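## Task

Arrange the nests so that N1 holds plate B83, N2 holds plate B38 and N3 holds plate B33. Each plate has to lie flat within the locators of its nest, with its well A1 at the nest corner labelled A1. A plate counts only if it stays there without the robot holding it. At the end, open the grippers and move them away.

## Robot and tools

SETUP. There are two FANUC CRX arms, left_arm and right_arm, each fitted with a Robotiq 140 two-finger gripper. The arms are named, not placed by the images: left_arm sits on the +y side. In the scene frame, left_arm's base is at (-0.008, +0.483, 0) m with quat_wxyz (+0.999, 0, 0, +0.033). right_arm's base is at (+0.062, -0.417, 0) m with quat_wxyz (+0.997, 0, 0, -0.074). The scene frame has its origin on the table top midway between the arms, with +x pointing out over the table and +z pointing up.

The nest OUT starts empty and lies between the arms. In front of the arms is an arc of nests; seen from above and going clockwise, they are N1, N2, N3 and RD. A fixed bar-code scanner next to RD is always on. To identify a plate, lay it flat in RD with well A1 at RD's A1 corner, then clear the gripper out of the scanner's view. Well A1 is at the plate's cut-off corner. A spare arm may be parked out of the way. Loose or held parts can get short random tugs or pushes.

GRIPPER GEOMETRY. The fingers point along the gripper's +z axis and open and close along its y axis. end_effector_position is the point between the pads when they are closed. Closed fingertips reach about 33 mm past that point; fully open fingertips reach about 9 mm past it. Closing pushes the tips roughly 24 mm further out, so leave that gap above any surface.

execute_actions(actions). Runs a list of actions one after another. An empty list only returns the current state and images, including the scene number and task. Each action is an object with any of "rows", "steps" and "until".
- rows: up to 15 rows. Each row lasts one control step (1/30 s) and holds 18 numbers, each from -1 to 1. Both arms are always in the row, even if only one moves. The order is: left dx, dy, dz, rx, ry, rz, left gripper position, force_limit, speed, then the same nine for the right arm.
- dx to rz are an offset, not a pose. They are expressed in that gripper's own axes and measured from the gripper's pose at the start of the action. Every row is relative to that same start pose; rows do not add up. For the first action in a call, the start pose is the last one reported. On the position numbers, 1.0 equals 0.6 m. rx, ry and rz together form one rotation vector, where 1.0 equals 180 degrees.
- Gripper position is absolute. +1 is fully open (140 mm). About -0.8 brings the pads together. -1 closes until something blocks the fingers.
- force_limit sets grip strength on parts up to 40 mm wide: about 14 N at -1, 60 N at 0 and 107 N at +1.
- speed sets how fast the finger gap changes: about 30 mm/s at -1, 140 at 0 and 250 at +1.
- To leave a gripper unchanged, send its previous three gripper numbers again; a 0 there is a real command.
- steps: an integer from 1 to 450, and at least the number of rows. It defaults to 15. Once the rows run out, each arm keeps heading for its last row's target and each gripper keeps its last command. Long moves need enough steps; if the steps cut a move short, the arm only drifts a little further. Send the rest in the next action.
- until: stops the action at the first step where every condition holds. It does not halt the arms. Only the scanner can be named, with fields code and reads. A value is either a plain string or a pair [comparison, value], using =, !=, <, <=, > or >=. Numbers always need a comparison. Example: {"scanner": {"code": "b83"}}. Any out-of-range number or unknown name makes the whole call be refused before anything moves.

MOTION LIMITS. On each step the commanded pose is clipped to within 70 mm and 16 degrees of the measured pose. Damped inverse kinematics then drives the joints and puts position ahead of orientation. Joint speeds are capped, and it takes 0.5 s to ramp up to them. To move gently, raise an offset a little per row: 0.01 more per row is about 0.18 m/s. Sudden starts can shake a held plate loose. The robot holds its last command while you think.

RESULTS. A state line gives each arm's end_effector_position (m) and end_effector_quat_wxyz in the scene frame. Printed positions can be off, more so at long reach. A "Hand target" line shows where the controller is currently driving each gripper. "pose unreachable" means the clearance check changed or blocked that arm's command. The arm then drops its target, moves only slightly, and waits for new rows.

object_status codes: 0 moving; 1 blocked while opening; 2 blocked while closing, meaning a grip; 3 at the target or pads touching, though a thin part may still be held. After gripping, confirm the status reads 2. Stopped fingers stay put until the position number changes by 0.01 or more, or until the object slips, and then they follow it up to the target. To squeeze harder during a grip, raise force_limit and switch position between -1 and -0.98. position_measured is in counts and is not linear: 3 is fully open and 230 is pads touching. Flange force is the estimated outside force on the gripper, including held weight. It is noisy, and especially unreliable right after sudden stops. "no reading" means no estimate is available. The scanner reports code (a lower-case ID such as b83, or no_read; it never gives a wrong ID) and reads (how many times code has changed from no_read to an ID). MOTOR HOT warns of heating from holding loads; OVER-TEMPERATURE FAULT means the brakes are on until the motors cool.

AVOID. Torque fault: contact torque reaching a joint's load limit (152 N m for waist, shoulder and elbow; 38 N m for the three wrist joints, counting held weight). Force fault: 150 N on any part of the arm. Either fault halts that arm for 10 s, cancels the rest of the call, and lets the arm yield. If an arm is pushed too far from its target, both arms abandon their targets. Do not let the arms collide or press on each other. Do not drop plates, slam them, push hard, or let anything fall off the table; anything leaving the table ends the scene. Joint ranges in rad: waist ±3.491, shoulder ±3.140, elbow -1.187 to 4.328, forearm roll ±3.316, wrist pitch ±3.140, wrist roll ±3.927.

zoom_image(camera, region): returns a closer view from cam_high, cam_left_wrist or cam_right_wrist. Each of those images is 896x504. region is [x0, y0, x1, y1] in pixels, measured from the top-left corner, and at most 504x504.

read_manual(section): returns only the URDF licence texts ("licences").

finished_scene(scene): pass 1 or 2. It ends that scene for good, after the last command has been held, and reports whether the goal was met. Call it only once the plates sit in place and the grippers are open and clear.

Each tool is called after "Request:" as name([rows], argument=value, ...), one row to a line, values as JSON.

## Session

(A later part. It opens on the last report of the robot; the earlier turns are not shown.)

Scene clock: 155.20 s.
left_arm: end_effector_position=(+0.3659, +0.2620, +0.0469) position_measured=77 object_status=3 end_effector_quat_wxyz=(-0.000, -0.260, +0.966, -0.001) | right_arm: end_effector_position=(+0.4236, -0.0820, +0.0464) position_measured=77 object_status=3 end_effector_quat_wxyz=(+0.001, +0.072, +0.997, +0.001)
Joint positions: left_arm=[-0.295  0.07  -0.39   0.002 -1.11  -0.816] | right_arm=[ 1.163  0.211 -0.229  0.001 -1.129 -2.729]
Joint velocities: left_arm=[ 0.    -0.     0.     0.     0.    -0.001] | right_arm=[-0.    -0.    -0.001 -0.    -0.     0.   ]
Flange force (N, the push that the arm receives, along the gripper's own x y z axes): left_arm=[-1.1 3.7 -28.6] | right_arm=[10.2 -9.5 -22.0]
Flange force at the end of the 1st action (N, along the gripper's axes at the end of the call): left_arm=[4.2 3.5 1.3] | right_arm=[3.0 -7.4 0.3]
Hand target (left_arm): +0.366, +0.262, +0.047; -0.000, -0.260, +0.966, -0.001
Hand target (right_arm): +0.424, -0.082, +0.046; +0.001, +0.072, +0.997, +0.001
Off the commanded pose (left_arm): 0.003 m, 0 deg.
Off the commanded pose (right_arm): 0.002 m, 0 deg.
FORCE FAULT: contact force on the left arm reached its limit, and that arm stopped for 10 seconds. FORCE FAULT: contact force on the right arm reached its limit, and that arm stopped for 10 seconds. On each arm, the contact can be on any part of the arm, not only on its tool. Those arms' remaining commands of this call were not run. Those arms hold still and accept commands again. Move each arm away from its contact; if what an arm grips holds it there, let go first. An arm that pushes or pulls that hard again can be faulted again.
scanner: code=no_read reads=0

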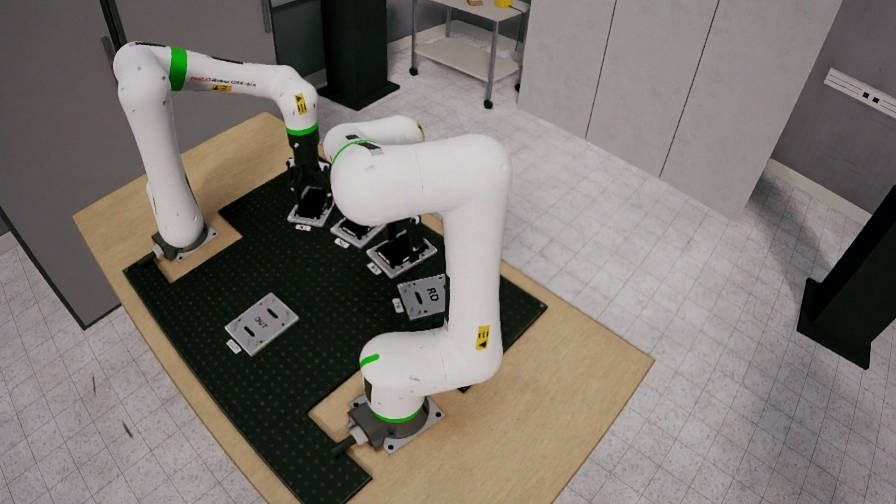

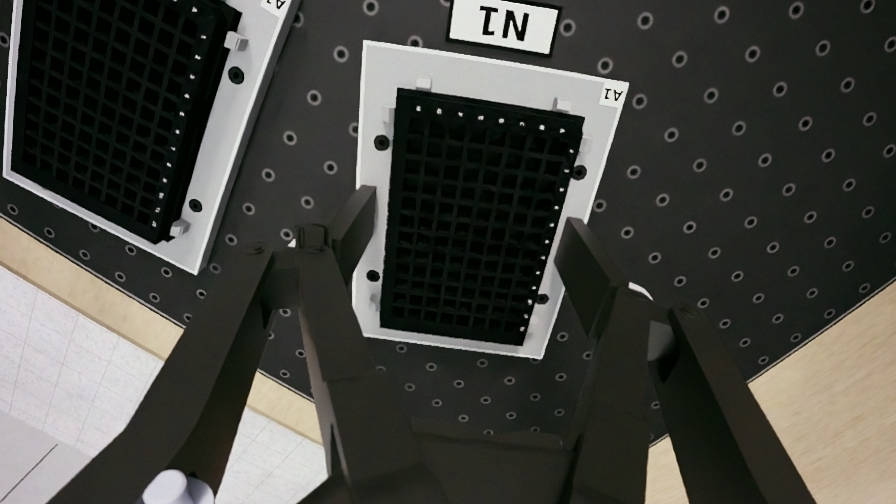

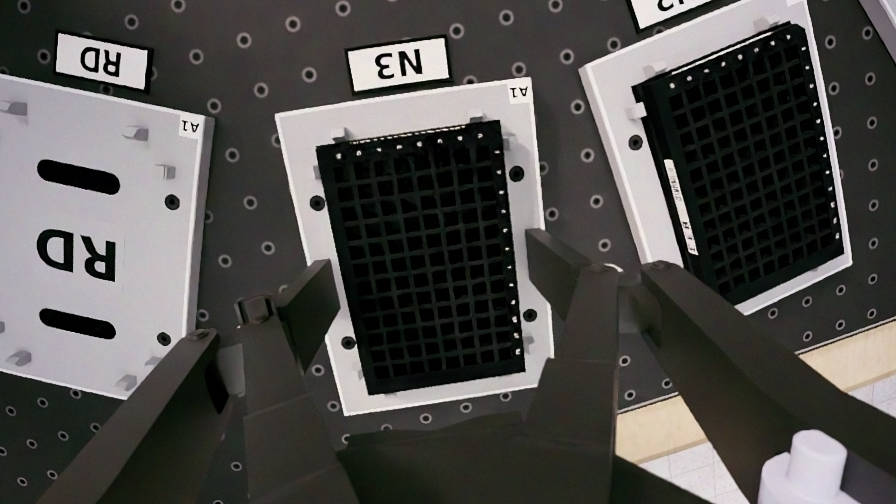

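Request:
execute_actions([
  {"rows": [[0,0,-0.004,0,0,0,0.41,0,0,0,0,-0.004,0,0,0,0.41,0,0],[0,0,-0.008,0,0,0,0.41,0,0,0,0,-0.01,0,0,0,0.41,0,0],[0,0.0005,-0.0135,0,0,-0.004,0.41,0,0,0,0,-0.03,0,0,0,0.41,0,0],[0,0.0005,-0.0135,0,0,-0.004,0.41,0,0,0,0,-0.08,0,0,0,0.41,0,0]], "steps": 14},
  {"rows": [[0,0,0,0,0,0,-1,0.2,-0.6,0,0,0,0,0,0,0.41,0,0]], "steps": 18},
])

Scene clock: 179.17 s.
left_arm: end_effector_position=(+0.3658, +0.2622, +0.0551) position_measured=109 object_status=2 end_effector_quat_wxyz=(-0.000, -0.266, +0.964, -0.001) | right_arm: end_effector_position=(+0.4236, -0.0820, +0.0944) position_measured=77 object_status=3 end_effector_quat_wxyz=(+0.001, +0.072, +0.997, +0.001)
Joint positions: left_arm=[-0.294  0.06  -0.379  0.002 -1.131 -0.804] | right_arm=[ 1.163  0.166 -0.162  0.001 -1.241 -2.729]
Joint velocities: left_arm=[ 0.     0.001 -0.002  0.     0.001  0.   ] | right_arm=[-0.     0.     0.001 -0.002 -0.001 -0.   ]
Flange force (N, the push that the arm receives, along the gripper's own x y z axes): left_arm=[6.1 12.2 -41.4] | right_arm=[3.8 -4.2 1.0]
Flange force at the end of the 1st action (N, along the gripper's axes at the end of the call): left_arm=[3.4 1.8 -0.2] | right_arm=[2.5 -6.5 1.3]
Hand target (left_arm): +0.366, +0.262, +0.055; -0.000, -0.266, +0.964, -0.001
Hand target (right_arm): +0.424, -0.082, +0.094; +0.001, +0.072, +0.997, +0.001
Off the commanded pose (left_arm): 0.000 m, 0 deg.
Off the commanded pose (right_arm): 0.000 m, 0 deg.
scanner: code=no_read reads=0

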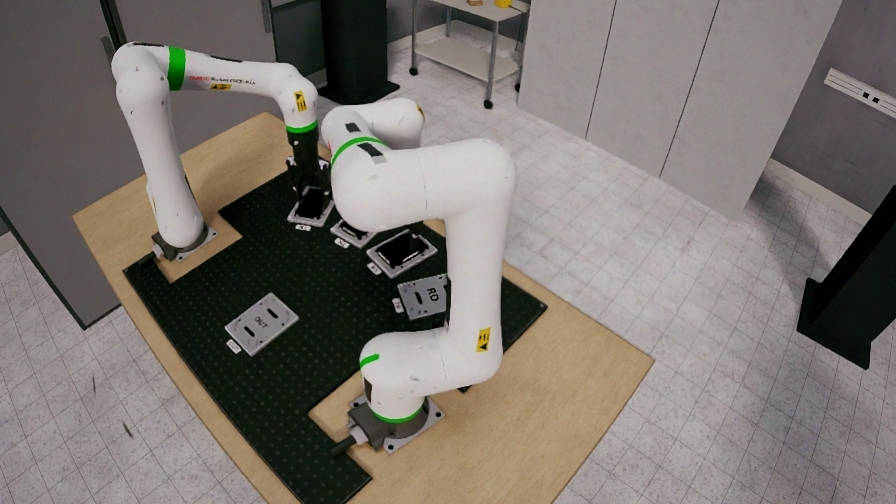

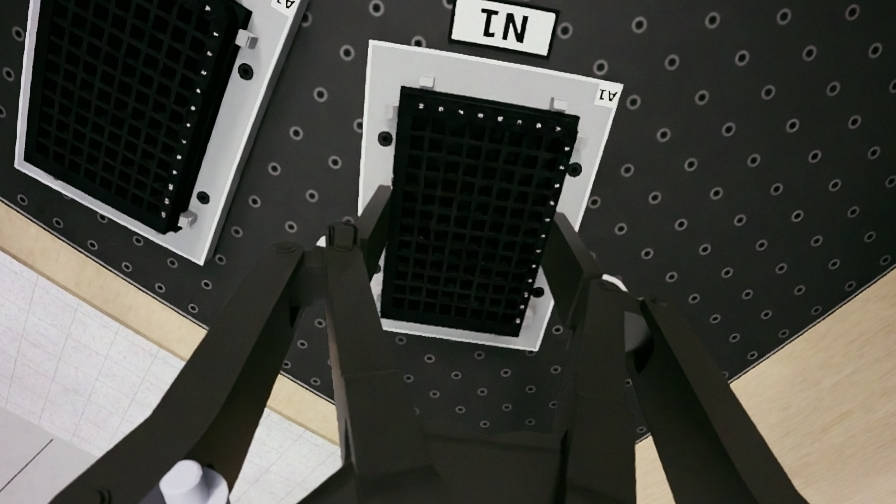

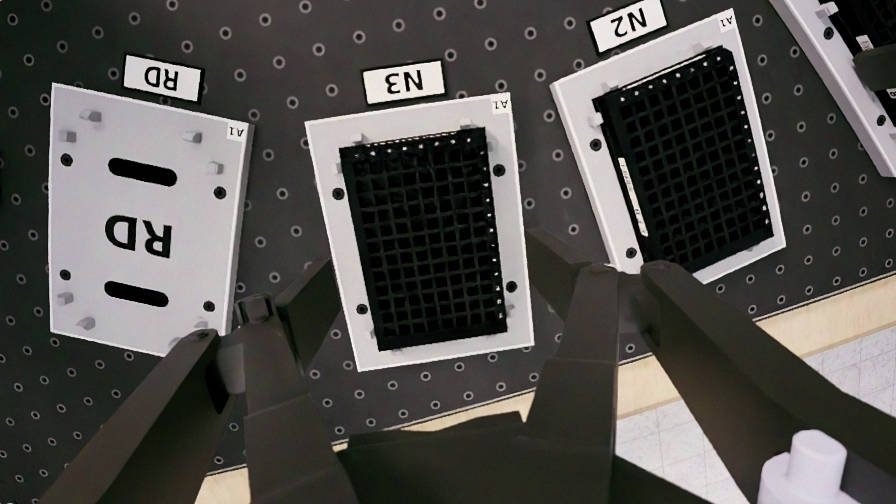

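Request:
execute_actions([
  {"rows": [[0,0,-0.002,0,0,0,-1,0.2,-0.6,0,0.01,0,0,0,-0.01,0.41,0,0],[0,0,-0.005,0,0,0,-1,0.2,-0.6,0,0.02,0,0,0,-0.02,0.41,0,0],[0,0,-0.009,0,0,0,-1,0.2,-0.6,0,0.04,0,0,0,-0.03,0.41,0,0],[0,0,-0.013,0,0,0,-1,0.2,-0.6,0,0.06,0,0,0,-0.04,0.41,0,0],[0,0,-0.017,0,0,0,-1,0.2,-0.6,0,0.08,0,0,0,-0.06,0.41,0,0],[0,0,-0.021,0,0,0,-1,0.2,-0.6,0,0.1,0,0,0,-0.07,0.41,0,0],[0,0,-0.025,0,0,0,-1,0.2,-0.6,0,0.1,0,0,0,-0.08,0.41,0,0]], "steps": 18},
])

Scene clock: 185.47 s.
left_arm: end_effector_position=(+0.3658, +0.2622, +0.0701) position_measured=110 object_status=2 end_effector_quat_wxyz=(-0.000, -0.266, +0.964, -0.001) | right_arm: end_effector_position=(+0.4319, -0.0226, +0.0943) position_measured=77 object_status=3 end_effector_quat_wxyz=(+0.001, -0.054, +0.999, +0.001)
Joint positions: left_arm=[-0.294  0.044 -0.358  0.003 -1.168 -0.804] | right_arm=[ 1.209  0.282 -0.021  0.001 -1.266 -2.524]
Joint velocities: left_arm=[-0.    -0.001  0.     0.     0.     0.   ] | right_arm=[-0.001  0.     0.002 -0.     0.     0.   ]
Flange force (N, the push that the arm receives, along the gripper's own x y z axes): left_arm=[1.7 3.2 1.2] | right_arm=[7.6 -5.0 0.5]
Hand target (left_arm): +0.366, +0.262, +0.070; -0.000, -0.266, +0.964, -0.001
Hand target (right_arm): +0.432, -0.023, +0.094; +0.001, -0.054, +0.999, +0.001
Off the commanded pose (left_arm): 0.000 m, 0 deg.
Off the commanded pose (right_arm): 0.000 m, 0 deg.
scanner: code=no_read reads=0

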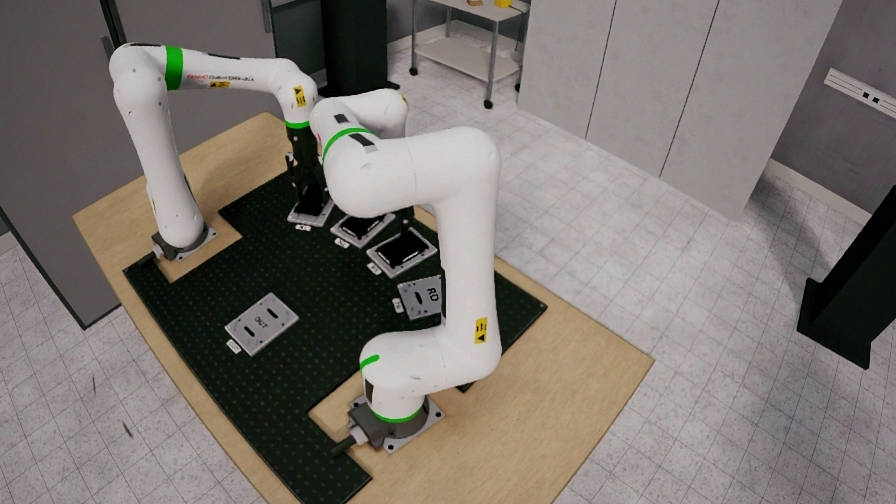

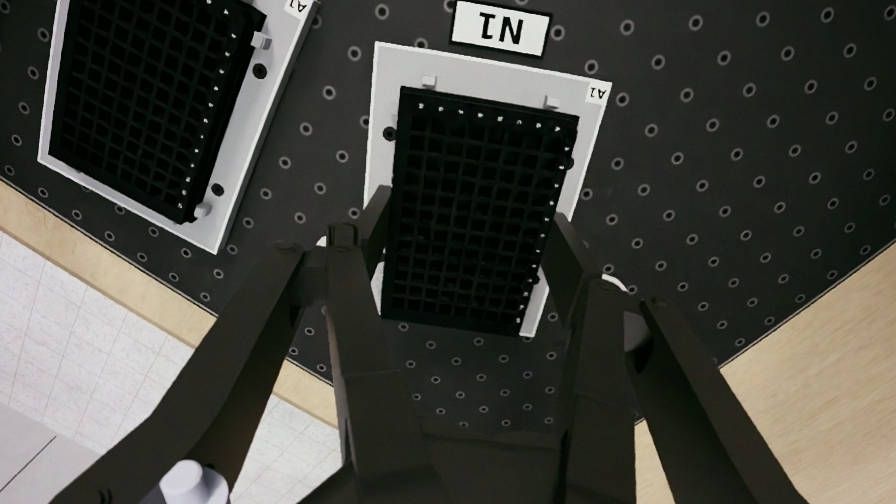

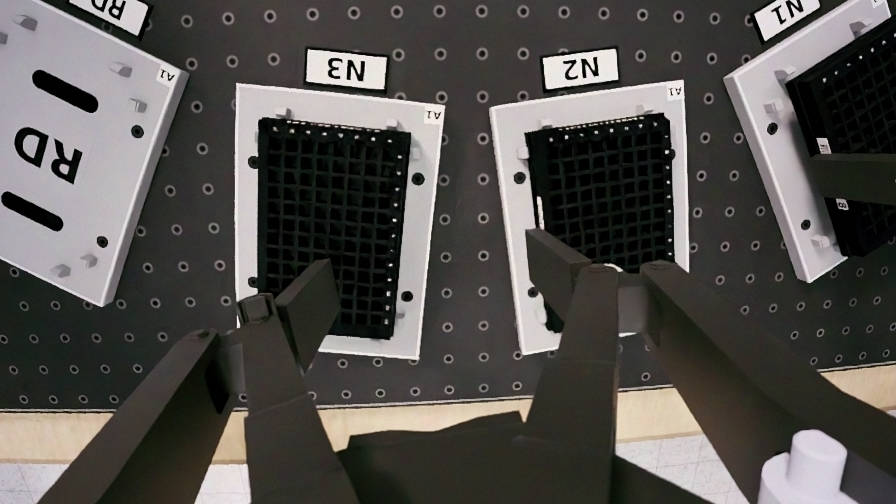

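Request:
zoom_image(camera="cam_left_wrist", region=[360, 30, 620, 200])

Region (360, 30, 620, 200) of cam_left_wrist's 896x504 image, scaled by 1.938, with more detail than that image has; it fills the top 330 rows of this view, and the rest is white.

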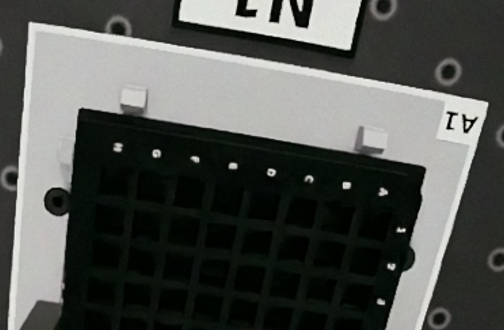

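Request:
execute_actions([
  {"rows": [[-0.002,0.003,-0.005,0,0,0,-1,0.2,-0.6,0,0,0,0,0,0,0.41,0,0],[-0.006,0.01,-0.012,0,0,0.005,-1,0.2,-0.6,0,0,0,0,0,0,0.41,0,0],[-0.012,0.02,-0.02,0,0,0.01,-1,0.2,-0.6,0,0.005,0,0,0,0,0.41,0,0],[-0.021,0.035,-0.028,0,0,0.02,-1,0.2,-0.6,0,0.015,0,0,0,0,0.41,0,0],[-0.032,0.054,-0.036,0,0,0.03,-1,0.2,-0.6,0,0.03,0,0,0,0,0.41,0,0],[-0.044,0.074,-0.044,0,0,0.042,-1,0.2,-0.6,0,0.045,0,0,0,0,0.41,0,0],[-0.056,0.094,-0.05,0,0,0.053,-1,0.2,-0.6,0,0.06,0,0,0,0,0.41,0,0],[-0.068,0.114,-0.05,0,0,0.064,-1,0.2,-0.6,0,0.075,0,0,0,0,0.41,0,0],[-0.08,0.134,-0.05,0,0,0.075,-1,0.2,-0.6,0,0.09,0,0,0,0,0.41,0,0],[-0.092,0.154,-0.05,0,0,0.087,-1,0.2,-0.6,0,0.105,0.005,0,0,0,0.41,0,0],[-0.104,0.174,-0.05,0,0,0.098,-1,0.2,-0.6,-0.003,0.12,0.01,0,0,0,0.41,0,0],[-0.116,0.194,-0.05,0,0,0.11,-1,0.2,-0.6,-0.004,0.135,0.015,0,0,0,0.41,0,0],[-0.128,0.214,-0.05,0,0,0.12,-1,0.2,-0.6,-0.005,0.15,0.02,0,0,0,0.41,0,0],[-0.138,0.23,-0.05,0,0,0.13,-1,0.2,-0.6,-0.006,0.165,0.03,0,0,0,0.41,0,0],[-0.145,0.243,-0.05,0,0,0.137,-1,0.2,-0.6,-0.007,0.178,0.04,0,0,0,0.41,0,0]], "steps": 32},
])

Scene clock: 208.63 s.
left_arm: end_effector_position=(+0.3656, +0.4321, +0.1001) position_measured=110 object_status=2 end_effector_quat_wxyz=(+0.000, -0.054, +0.999, -0.002) | right_arm: end_effector_position=(+0.4242, +0.0840, +0.0702) position_measured=77 object_status=3 end_effector_quat_wxyz=(+0.001, -0.054, +0.999, +0.001)
Joint positions: left_arm=[ 0.153 -0.134 -0.453  0.003 -1.251 -1.682] | right_arm=[ 1.305  0.486  0.2    0.001 -1.284 -2.62 ]
Joint velocities: left_arm=[ 0.001 -0.     0.001  0.    -0.    -0.002] | right_arm=[-0.     0.    -0.    -0.002  0.001 -0.   ]
Flange force (N, the push that the arm receives, along the gripper's own x y z axes): left_arm=[5.2 0.5 1.6] | right_arm=[7.4 -8.6 3.0]
Hand target (left_arm): +0.366, +0.432, +0.100; +0.000, -0.054, +0.999, -0.002
Hand target (right_arm): +0.424, +0.084, +0.070; +0.001, -0.054, +0.999, +0.001
Off the commanded pose (left_arm): 0.000 m, 0 deg.
Off the commanded pose (right_arm): 0.000 m, 0 deg.
scanner: code=no_read reads=0

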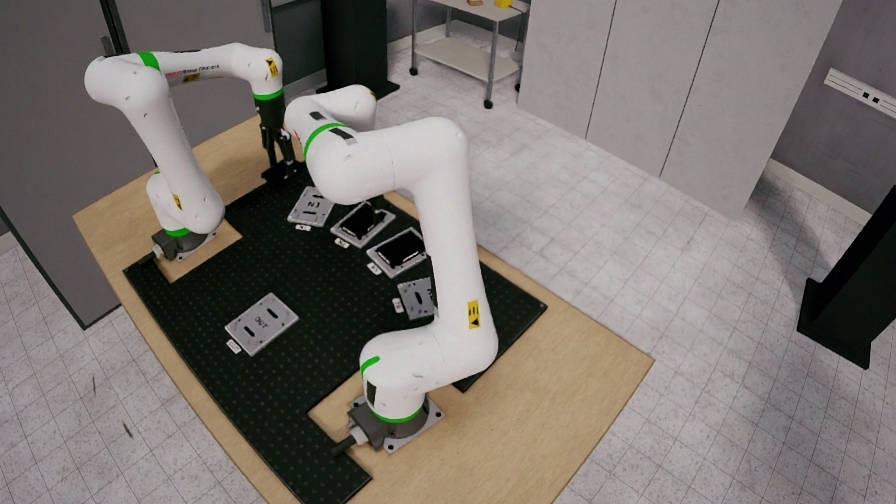

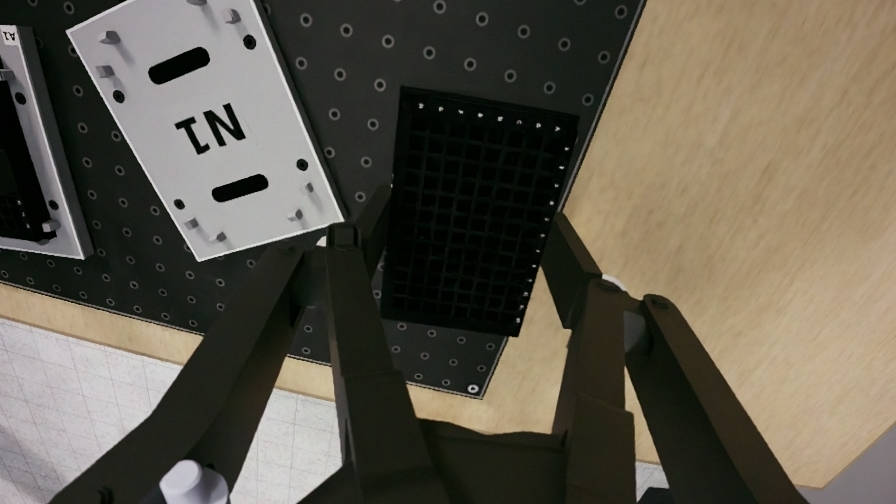

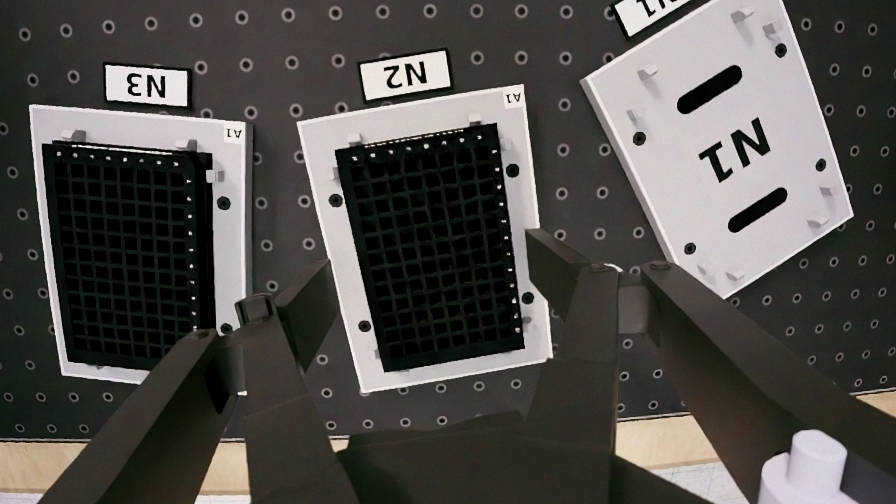

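Request:
execute_actions([
  {"rows": [[0,0,0,0,0,0,-1,0.2,-0.6,0.002,0.003,0.002,0,0,-0.004,0.41,0,0],[0,0,0,0,0,0,-1,0.2,-0.6,0.0037,0.0053,0.005,0,0,-0.0072,0.41,0,0],[0,0,0,0,0,0,-1,0.2,-0.6,0.0037,0.0053,0.009,0,0,-0.0072,0.41,0,0],[0,0,0,0,0,0,-1,0.2,-0.6,0.0037,0.0053,0.014,0,0,-0.0072,0.41,0,0],[0,0,0,0,0,0,-1,0.2,-0.6,0.0037,0.0053,0.019,0,0,-0.0072,0.41,0,0],[0,0,0,0,0,0,-1,0.2,-0.6,0.0037,0.0053,0.0235,0,0,-0.0072,0.41,0,0]], "steps": 16},
])

Request:
zoom_image(camera="cam_right_wrist", region=[270, 90, 590, 410])

Scene clock: 217.73 s.
left_arm: end_effector_position=(+0.3656, +0.4322, +0.1001) position_measured=110 object_status=2 end_effector_quat_wxyz=(+0.000, -0.054, +0.999, -0.002) | right_arm: end_effector_position=(+0.4217, +0.0869, +0.0561) position_measured=77 object_status=3 end_effector_quat_wxyz=(+0.001, -0.065, +0.998, +0.001)
Joint positions: left_arm=[ 0.153 -0.134 -0.453  0.003 -1.251 -1.682] | right_arm=[ 1.311  0.498  0.184  0.001 -1.255 -2.604]
Joint velocities: left_arm=[-0.    -0.    -0.     0.    -0.001  0.001] | right_arm=[-0.     0.    -0.001  0.     0.001 -0.   ]
Flange force (N, the push that the arm receives, along the gripper's own x y z axes): left_arm=[6.1 1.9 2.2] | right_arm=[4.5 -5.4 0.3]
Hand target (left_arm): +0.366, +0.432, +0.100; +0.000, -0.054, +0.999, -0.002
Hand target (right_arm): +0.422, +0.087, +0.056; +0.001, -0.065, +0.998, +0.001
Off the commanded pose (left_arm): 0.000 m, 0 deg.
Off the commanded pose (right_arm): 0.000 m, 0 deg.
scanner: code=no_read reads=0

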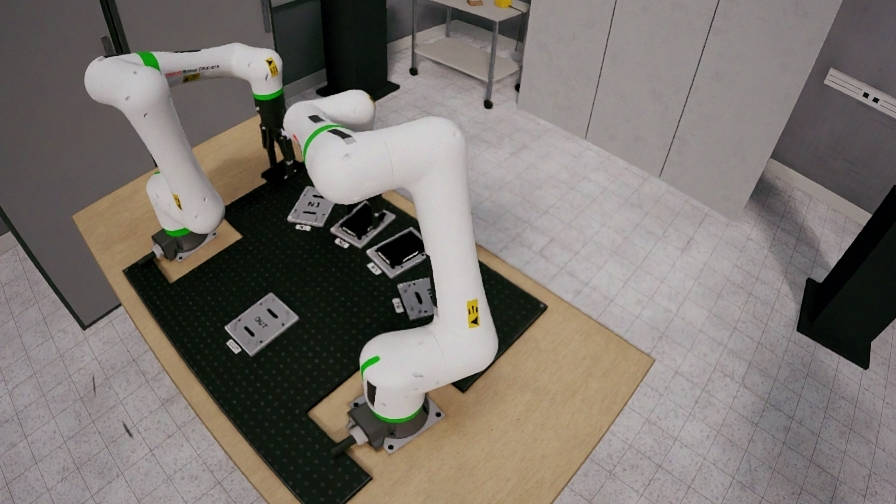

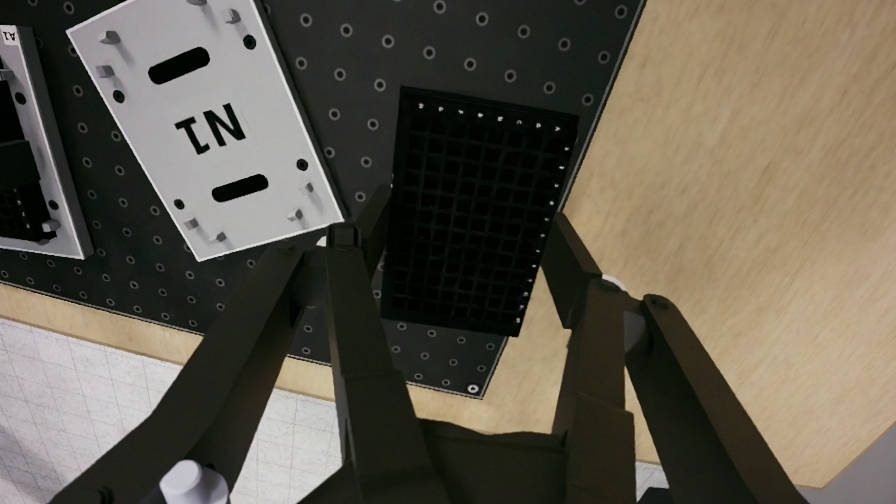

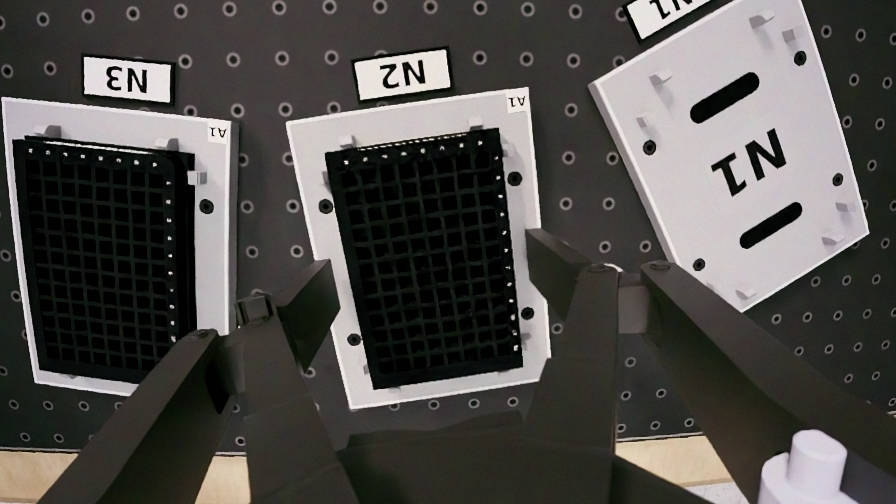

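Region (270, 90, 590, 410) of cam_right_wrist's 896x504 image, scaled by 1.575, with more detail than that image has.

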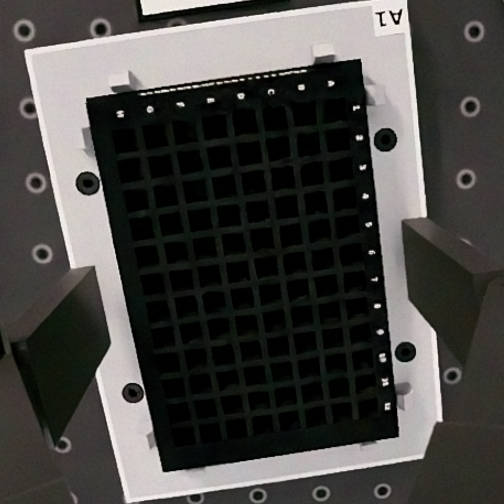

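Request:
execute_actions([
  {"rows": [[0,0,0,0,0,-0.0055,-1,0.2,-0.6,0,0.0005,0.001,0,0,0,-1,0.2,-0.6]], "steps": 17},
  {"rows": [[0,0,0,0,0,0,-1,0.2,-0.6,0,0,-0.002,0,0,0,-1,0.2,-0.6],[0,0,0,0,0,0,-1,0.2,-0.6,0,0,-0.005,0,0,0,-1,0.2,-0.6],[0,0,0,0,0,0,-1,0.2,-0.6,0,0,-0.009,0,0,0,-1,0.2,-0.6],[0,0,0,0,0,0,-1,0.2,-0.6,0,0,-0.013,0,0,0,-1,0.2,-0.6],[0,0,0,0,0,0,-1,0.2,-0.6,0,0,-0.017,0,0,0,-1,0.2,-0.6],[0,0,0,0,0,0,-1,0.2,-0.6,0,0,-0.021,0,0,0,-1,0.2,-0.6],[0,0,0,0,0,0,-1,0.2,-0.6,0,0,-0.025,0,0,0,-1,0.2,-0.6]], "steps": 16},
])

Request:
zoom_image(camera="cam_right_wrist", region=[280, 70, 550, 250])

Scene clock: 226.67 s.
left_arm: end_effector_position=(+0.3656, +0.4321, +0.1001) position_measured=110 object_status=2 end_effector_quat_wxyz=(+0.000, -0.063, +0.998, -0.002) | right_arm: end_effector_position=(+0.4217, +0.0872, +0.0706) position_measured=111 object_status=2 end_effector_quat_wxyz=(+0.001, -0.065, +0.998, +0.001)
Joint positions: left_arm=[ 0.153 -0.134 -0.453  0.003 -1.251 -1.665] | right_arm=[ 1.311  0.488  0.205  0.001 -1.285 -2.604]
Joint velocities: left_arm=[-0.     0.001  0.     0.     0.001  0.001] | right_arm=[ 0.     0.     0.002 -0.    -0.    -0.   ]
Flange force (N, the push that the arm receives, along the gripper's own x y z axes): left_arm=[5.1 -0.2 3.2] | right_arm=[3.9 -5.9 0.3]
Flange force at the end of the 1st action (N, along the gripper's axes at the end of the call): left_arm=[2.4 -0.9 1.9] | right_arm=[15.5 -18.4 -43.3]
Hand target (left_arm): +0.366, +0.432, +0.100; +0.000, -0.063, +0.998, -0.002
Hand target (right_arm): +0.422, +0.087, +0.071; +0.001, -0.065, +0.998, +0.001
Off the commanded pose (left_arm): 0.000 m, 0 deg.
Off the commanded pose (right_arm): 0.000 m, 0 deg.
scanner: code=no_read reads=0

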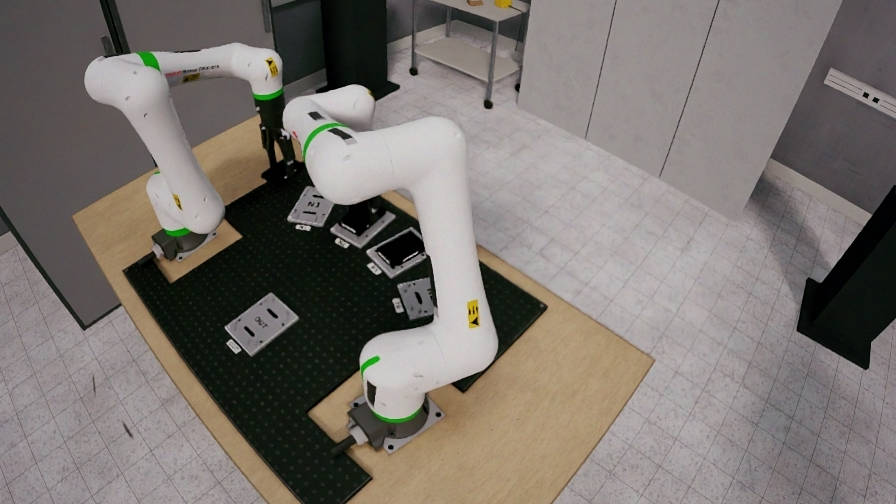

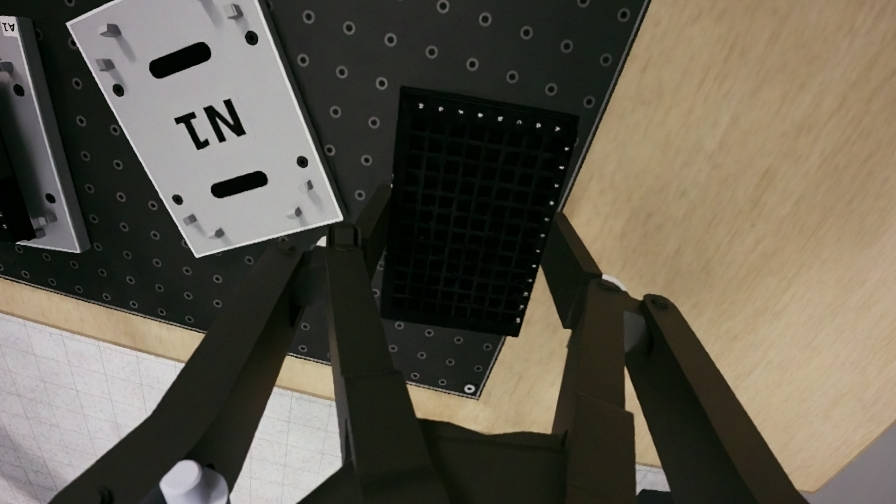

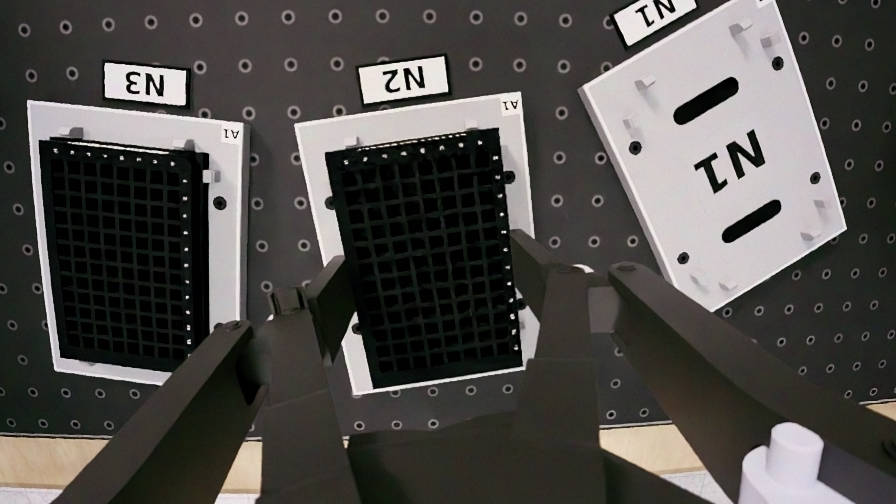

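Region (280, 70, 550, 250) of cam_right_wrist's 896x504 image, scaled by 1.867, with more detail than that image has.

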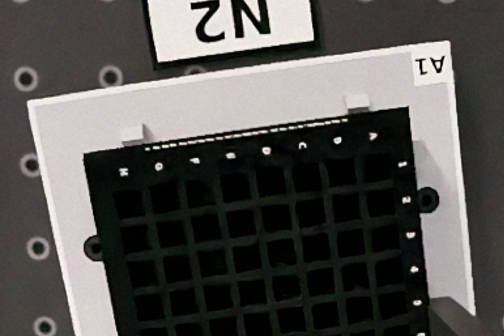

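Request:
execute_actions([
  {"rows": [[0,0,0,0,0,0,-1,0.2,-0.6,0,0,-0.005,0,0,0,-1,0.2,-0.6],[0,0,0,0,0,0,-1,0.2,-0.6,0,0,-0.015,0,0,0,-1,0.2,-0.6],[0,0,0,0,0,0,-1,0.2,-0.6,0,0,-0.03,0,0,0,-1,0.2,-0.6],[0,0,0,0,0,0,-1,0.2,-0.6,0,-0.005,-0.045,0,0,0,-1,0.2,-0.6],[0,0,0,0,0,0,-1,0.2,-0.6,0,-0.015,-0.06,0,0,0,-1,0.2,-0.6],[0,0,0,0,0,0,-1,0.2,-0.6,0,-0.03,-0.075,0,0,0,-1,0.2,-0.6],[0,-0.005,0,0,0,0,-1,0.2,-0.6,0.002,-0.05,-0.09,0,0,0.005,-1,0.2,-0.6],[0,-0.015,0,0,0,0,-1,0.2,-0.6,0.004,-0.07,-0.1,0,0,0.01,-1,0.2,-0.6],[-0.001,-0.03,0,0,0,0,-1,0.2,-0.6,0.005,-0.09,-0.11,0,0,0.015,-1,0.2,-0.6],[-0.002,-0.045,0,0,0,0,-1,0.2,-0.6,0.006,-0.11,-0.11,0,0,0.02,-1,0.2,-0.6],[-0.002,-0.065,0,0,0,0,-1,0.2,-0.6,0.007,-0.135,-0.11,0,0,0.025,-1,0.2,-0.6],[-0.003,-0.085,0,0,0,0,-1,0.2,-0.6,0.008,-0.16,-0.11,0,0,0.03,-1,0.2,-0.6],[-0.004,-0.105,0,0,0,0,-1,0.2,-0.6,0.01,-0.185,-0.11,0,0,0.035,-1,0.2,-0.6],[-0.005,-0.125,0,0,0,0,-1,0.2,-0.6,0.011,-0.21,-0.11,0,0,0.04,-1,0.2,-0.6],[-0.0205,-0.582,0.05,0,0,-0.0014,-1,0.2,-0.6,0.044,-0.846,-0.11,0,0,0.0873,-1,0.2,-0.6]], "steps": 55},
])

Request:
zoom_image(camera="cam_left_wrist", region=[360, 30, 620, 200])

Scene clock: 242.47 s.
left_arm: end_effector_position=(+0.4216, +0.0871, +0.0700) position_measured=110 object_status=2 end_effector_quat_wxyz=(-0.000, -0.065, +0.998, -0.001) | right_arm: end_effector_position=(+0.4636, -0.4197, +0.1367) position_measured=111 object_status=2 end_effector_quat_wxyz=(+0.001, +0.072, +0.997, +0.001)
Joint positions: left_arm=[-0.586  0.404  0.084  0.002 -1.249 -0.922] | right_arm=[ 0.471 -0.095 -0.329 -0.001 -1.334 -2.037]
Joint velocities: left_arm=[-0.    -0.    -0.     0.     0.    -0.001] | right_arm=[-0.001 -0.     0.001  0.     0.     0.   ]
Flange force (N, the push that the arm receives, along the gripper's own x y z axes): left_arm=[5.6 8.7 2.6] | right_arm=[6.6 -2.6 -0.6]
Hand target (left_arm): +0.422, +0.087, +0.070; -0.000, -0.065, +0.998, -0.001
Hand target (right_arm): +0.464, -0.420, +0.137; +0.001, +0.072, +0.997, +0.001
Off the commanded pose (left_arm): 0.001 m, 0 deg.
Off the commanded pose (right_arm): 0.002 m, 0 deg.
scanner: code=no_read reads=0

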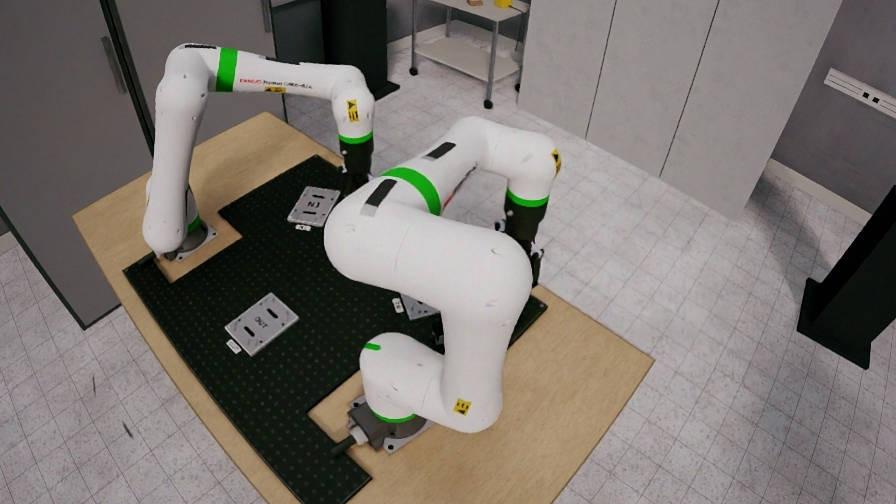

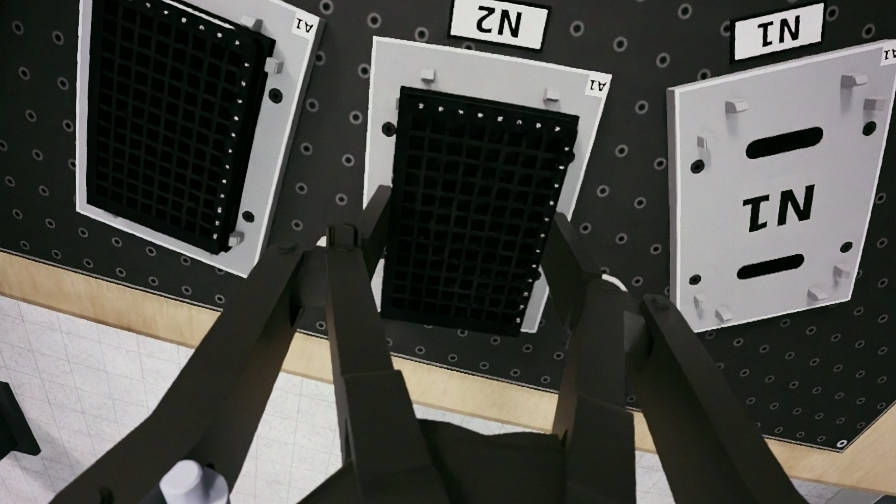

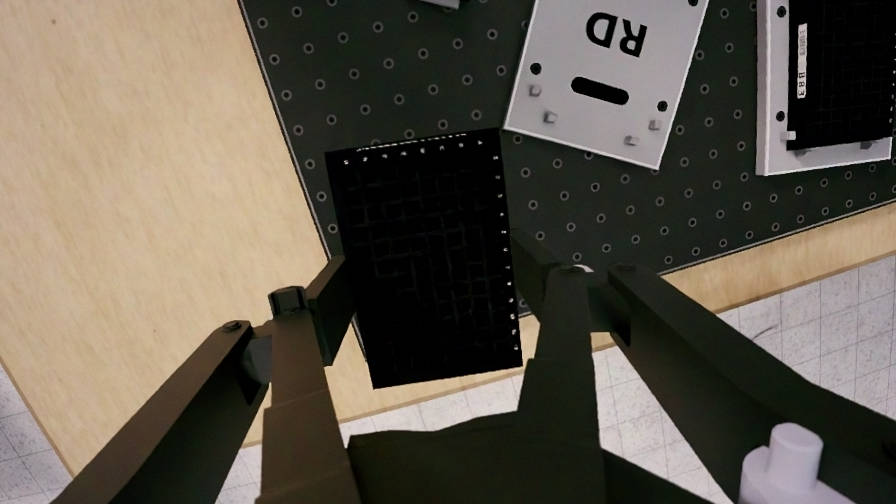

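Region (360, 30, 620, 200) of cam_left_wrist's 896x504 image, scaled by 1.938, with more detail than that image has; it fills the top 330 rows of this view, and the rest is white.

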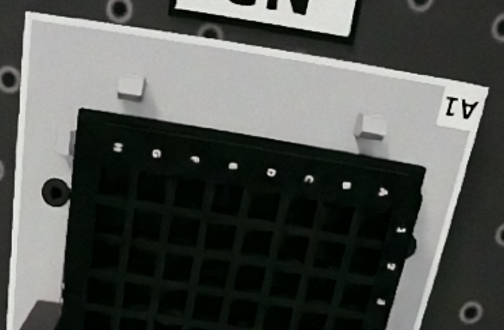

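Request:
execute_actions([
  {"rows": [[0.003,-0.0004,0,0,0,-0.001,-1,0.2,-0.6,0,0,0,0,0,0,-1,0.2,-0.6],[0.0053,-0.0008,0,0,0,-0.0024,-1,0.2,-0.6,0,0,0,0,0,0,-1,0.2,-0.6]], "steps": 10},
])

Request:
zoom_image(camera="cam_left_wrist", region=[360, 30, 620, 200])

Scene clock: 253.60 s.
left_arm: end_effector_position=(+0.4185, +0.0862, +0.0700) position_measured=110 object_status=2 end_effector_quat_wxyz=(-0.000, -0.069, +0.998, -0.001) | right_arm: end_effector_position=(+0.4636, -0.4197, +0.1367) position_measured=111 object_status=2 end_effector_quat_wxyz=(+0.001, +0.072, +0.997, +0.001)
Joint positions: left_arm=[-0.59   0.401  0.078  0.002 -1.247 -0.91 ] | right_arm=[ 0.471 -0.095 -0.329 -0.001 -1.334 -2.037]
Joint velocities: left_arm=[-0.    -0.     0.     0.     0.001 -0.001] | right_arm=[-0.     0.     0.    -0.001 -0.    -0.   ]
Flange force (N, the push that the arm receives, along the gripper's own x y z axes): left_arm=[7.0 5.9 1.5] | right_arm=[5.7 -2.4 1.5]
Hand target (left_arm): +0.419, +0.086, +0.070; -0.000, -0.069, +0.998, -0.001
Hand target (right_arm): +0.464, -0.420, +0.137; +0.001, +0.072, +0.997, +0.001
Off the commanded pose (left_arm): 0.000 m, 0 deg.
Off the commanded pose (right_arm): 0.000 m, 0 deg.
scanner: code=no_read reads=0

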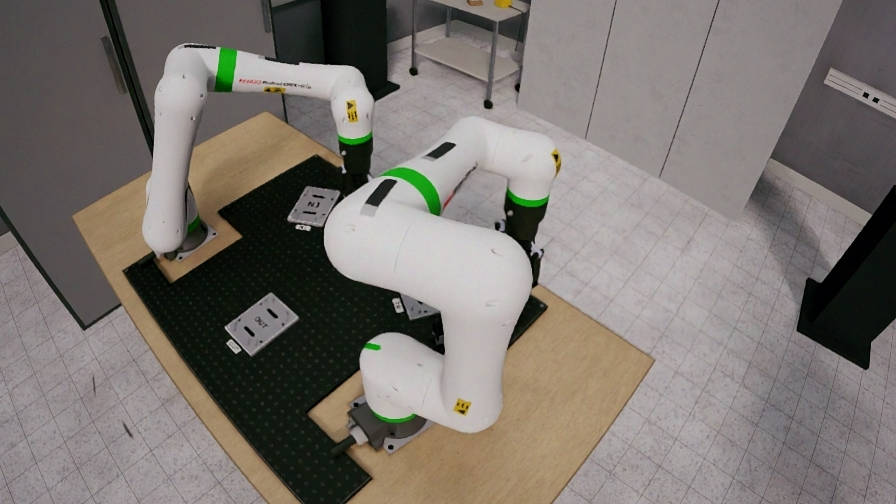

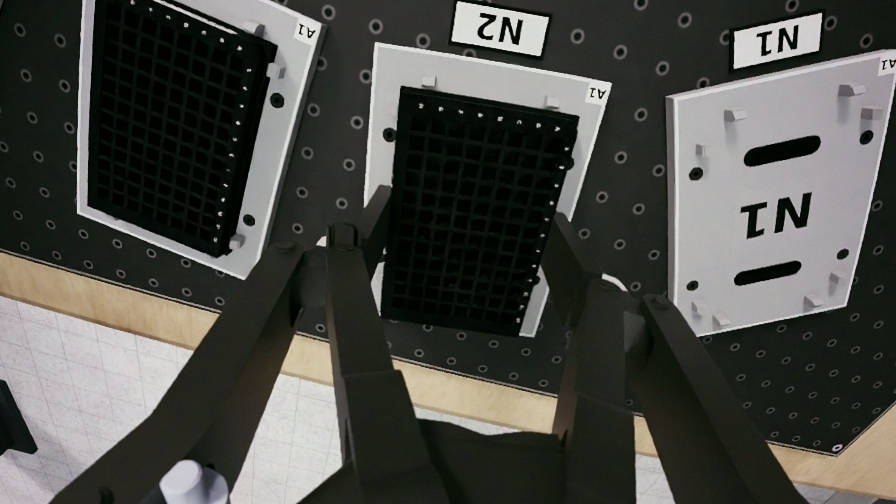

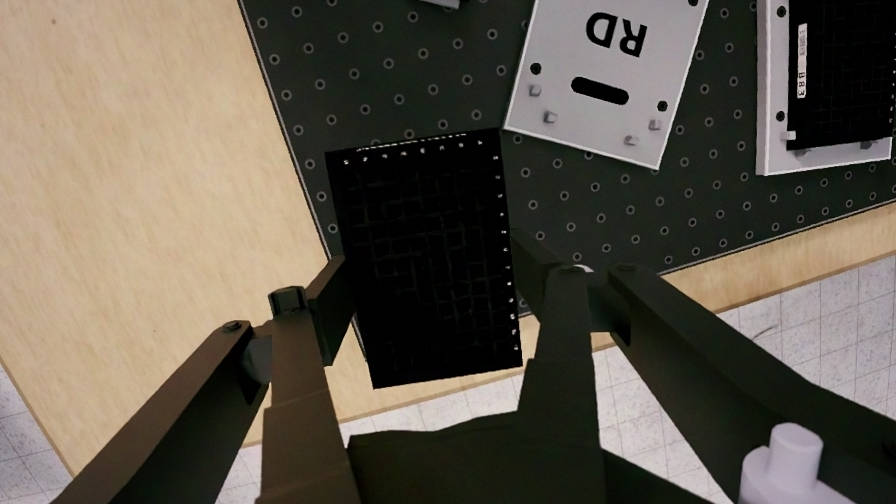

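Region (360, 30, 620, 200) of cam_left_wrist's 896x504 image, scaled by 1.938, with more detail than that image has; it fills the top 330 rows of this view, and the rest is white.

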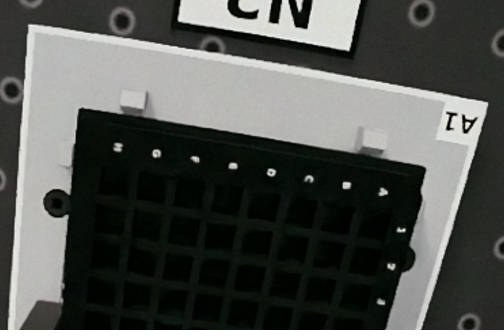

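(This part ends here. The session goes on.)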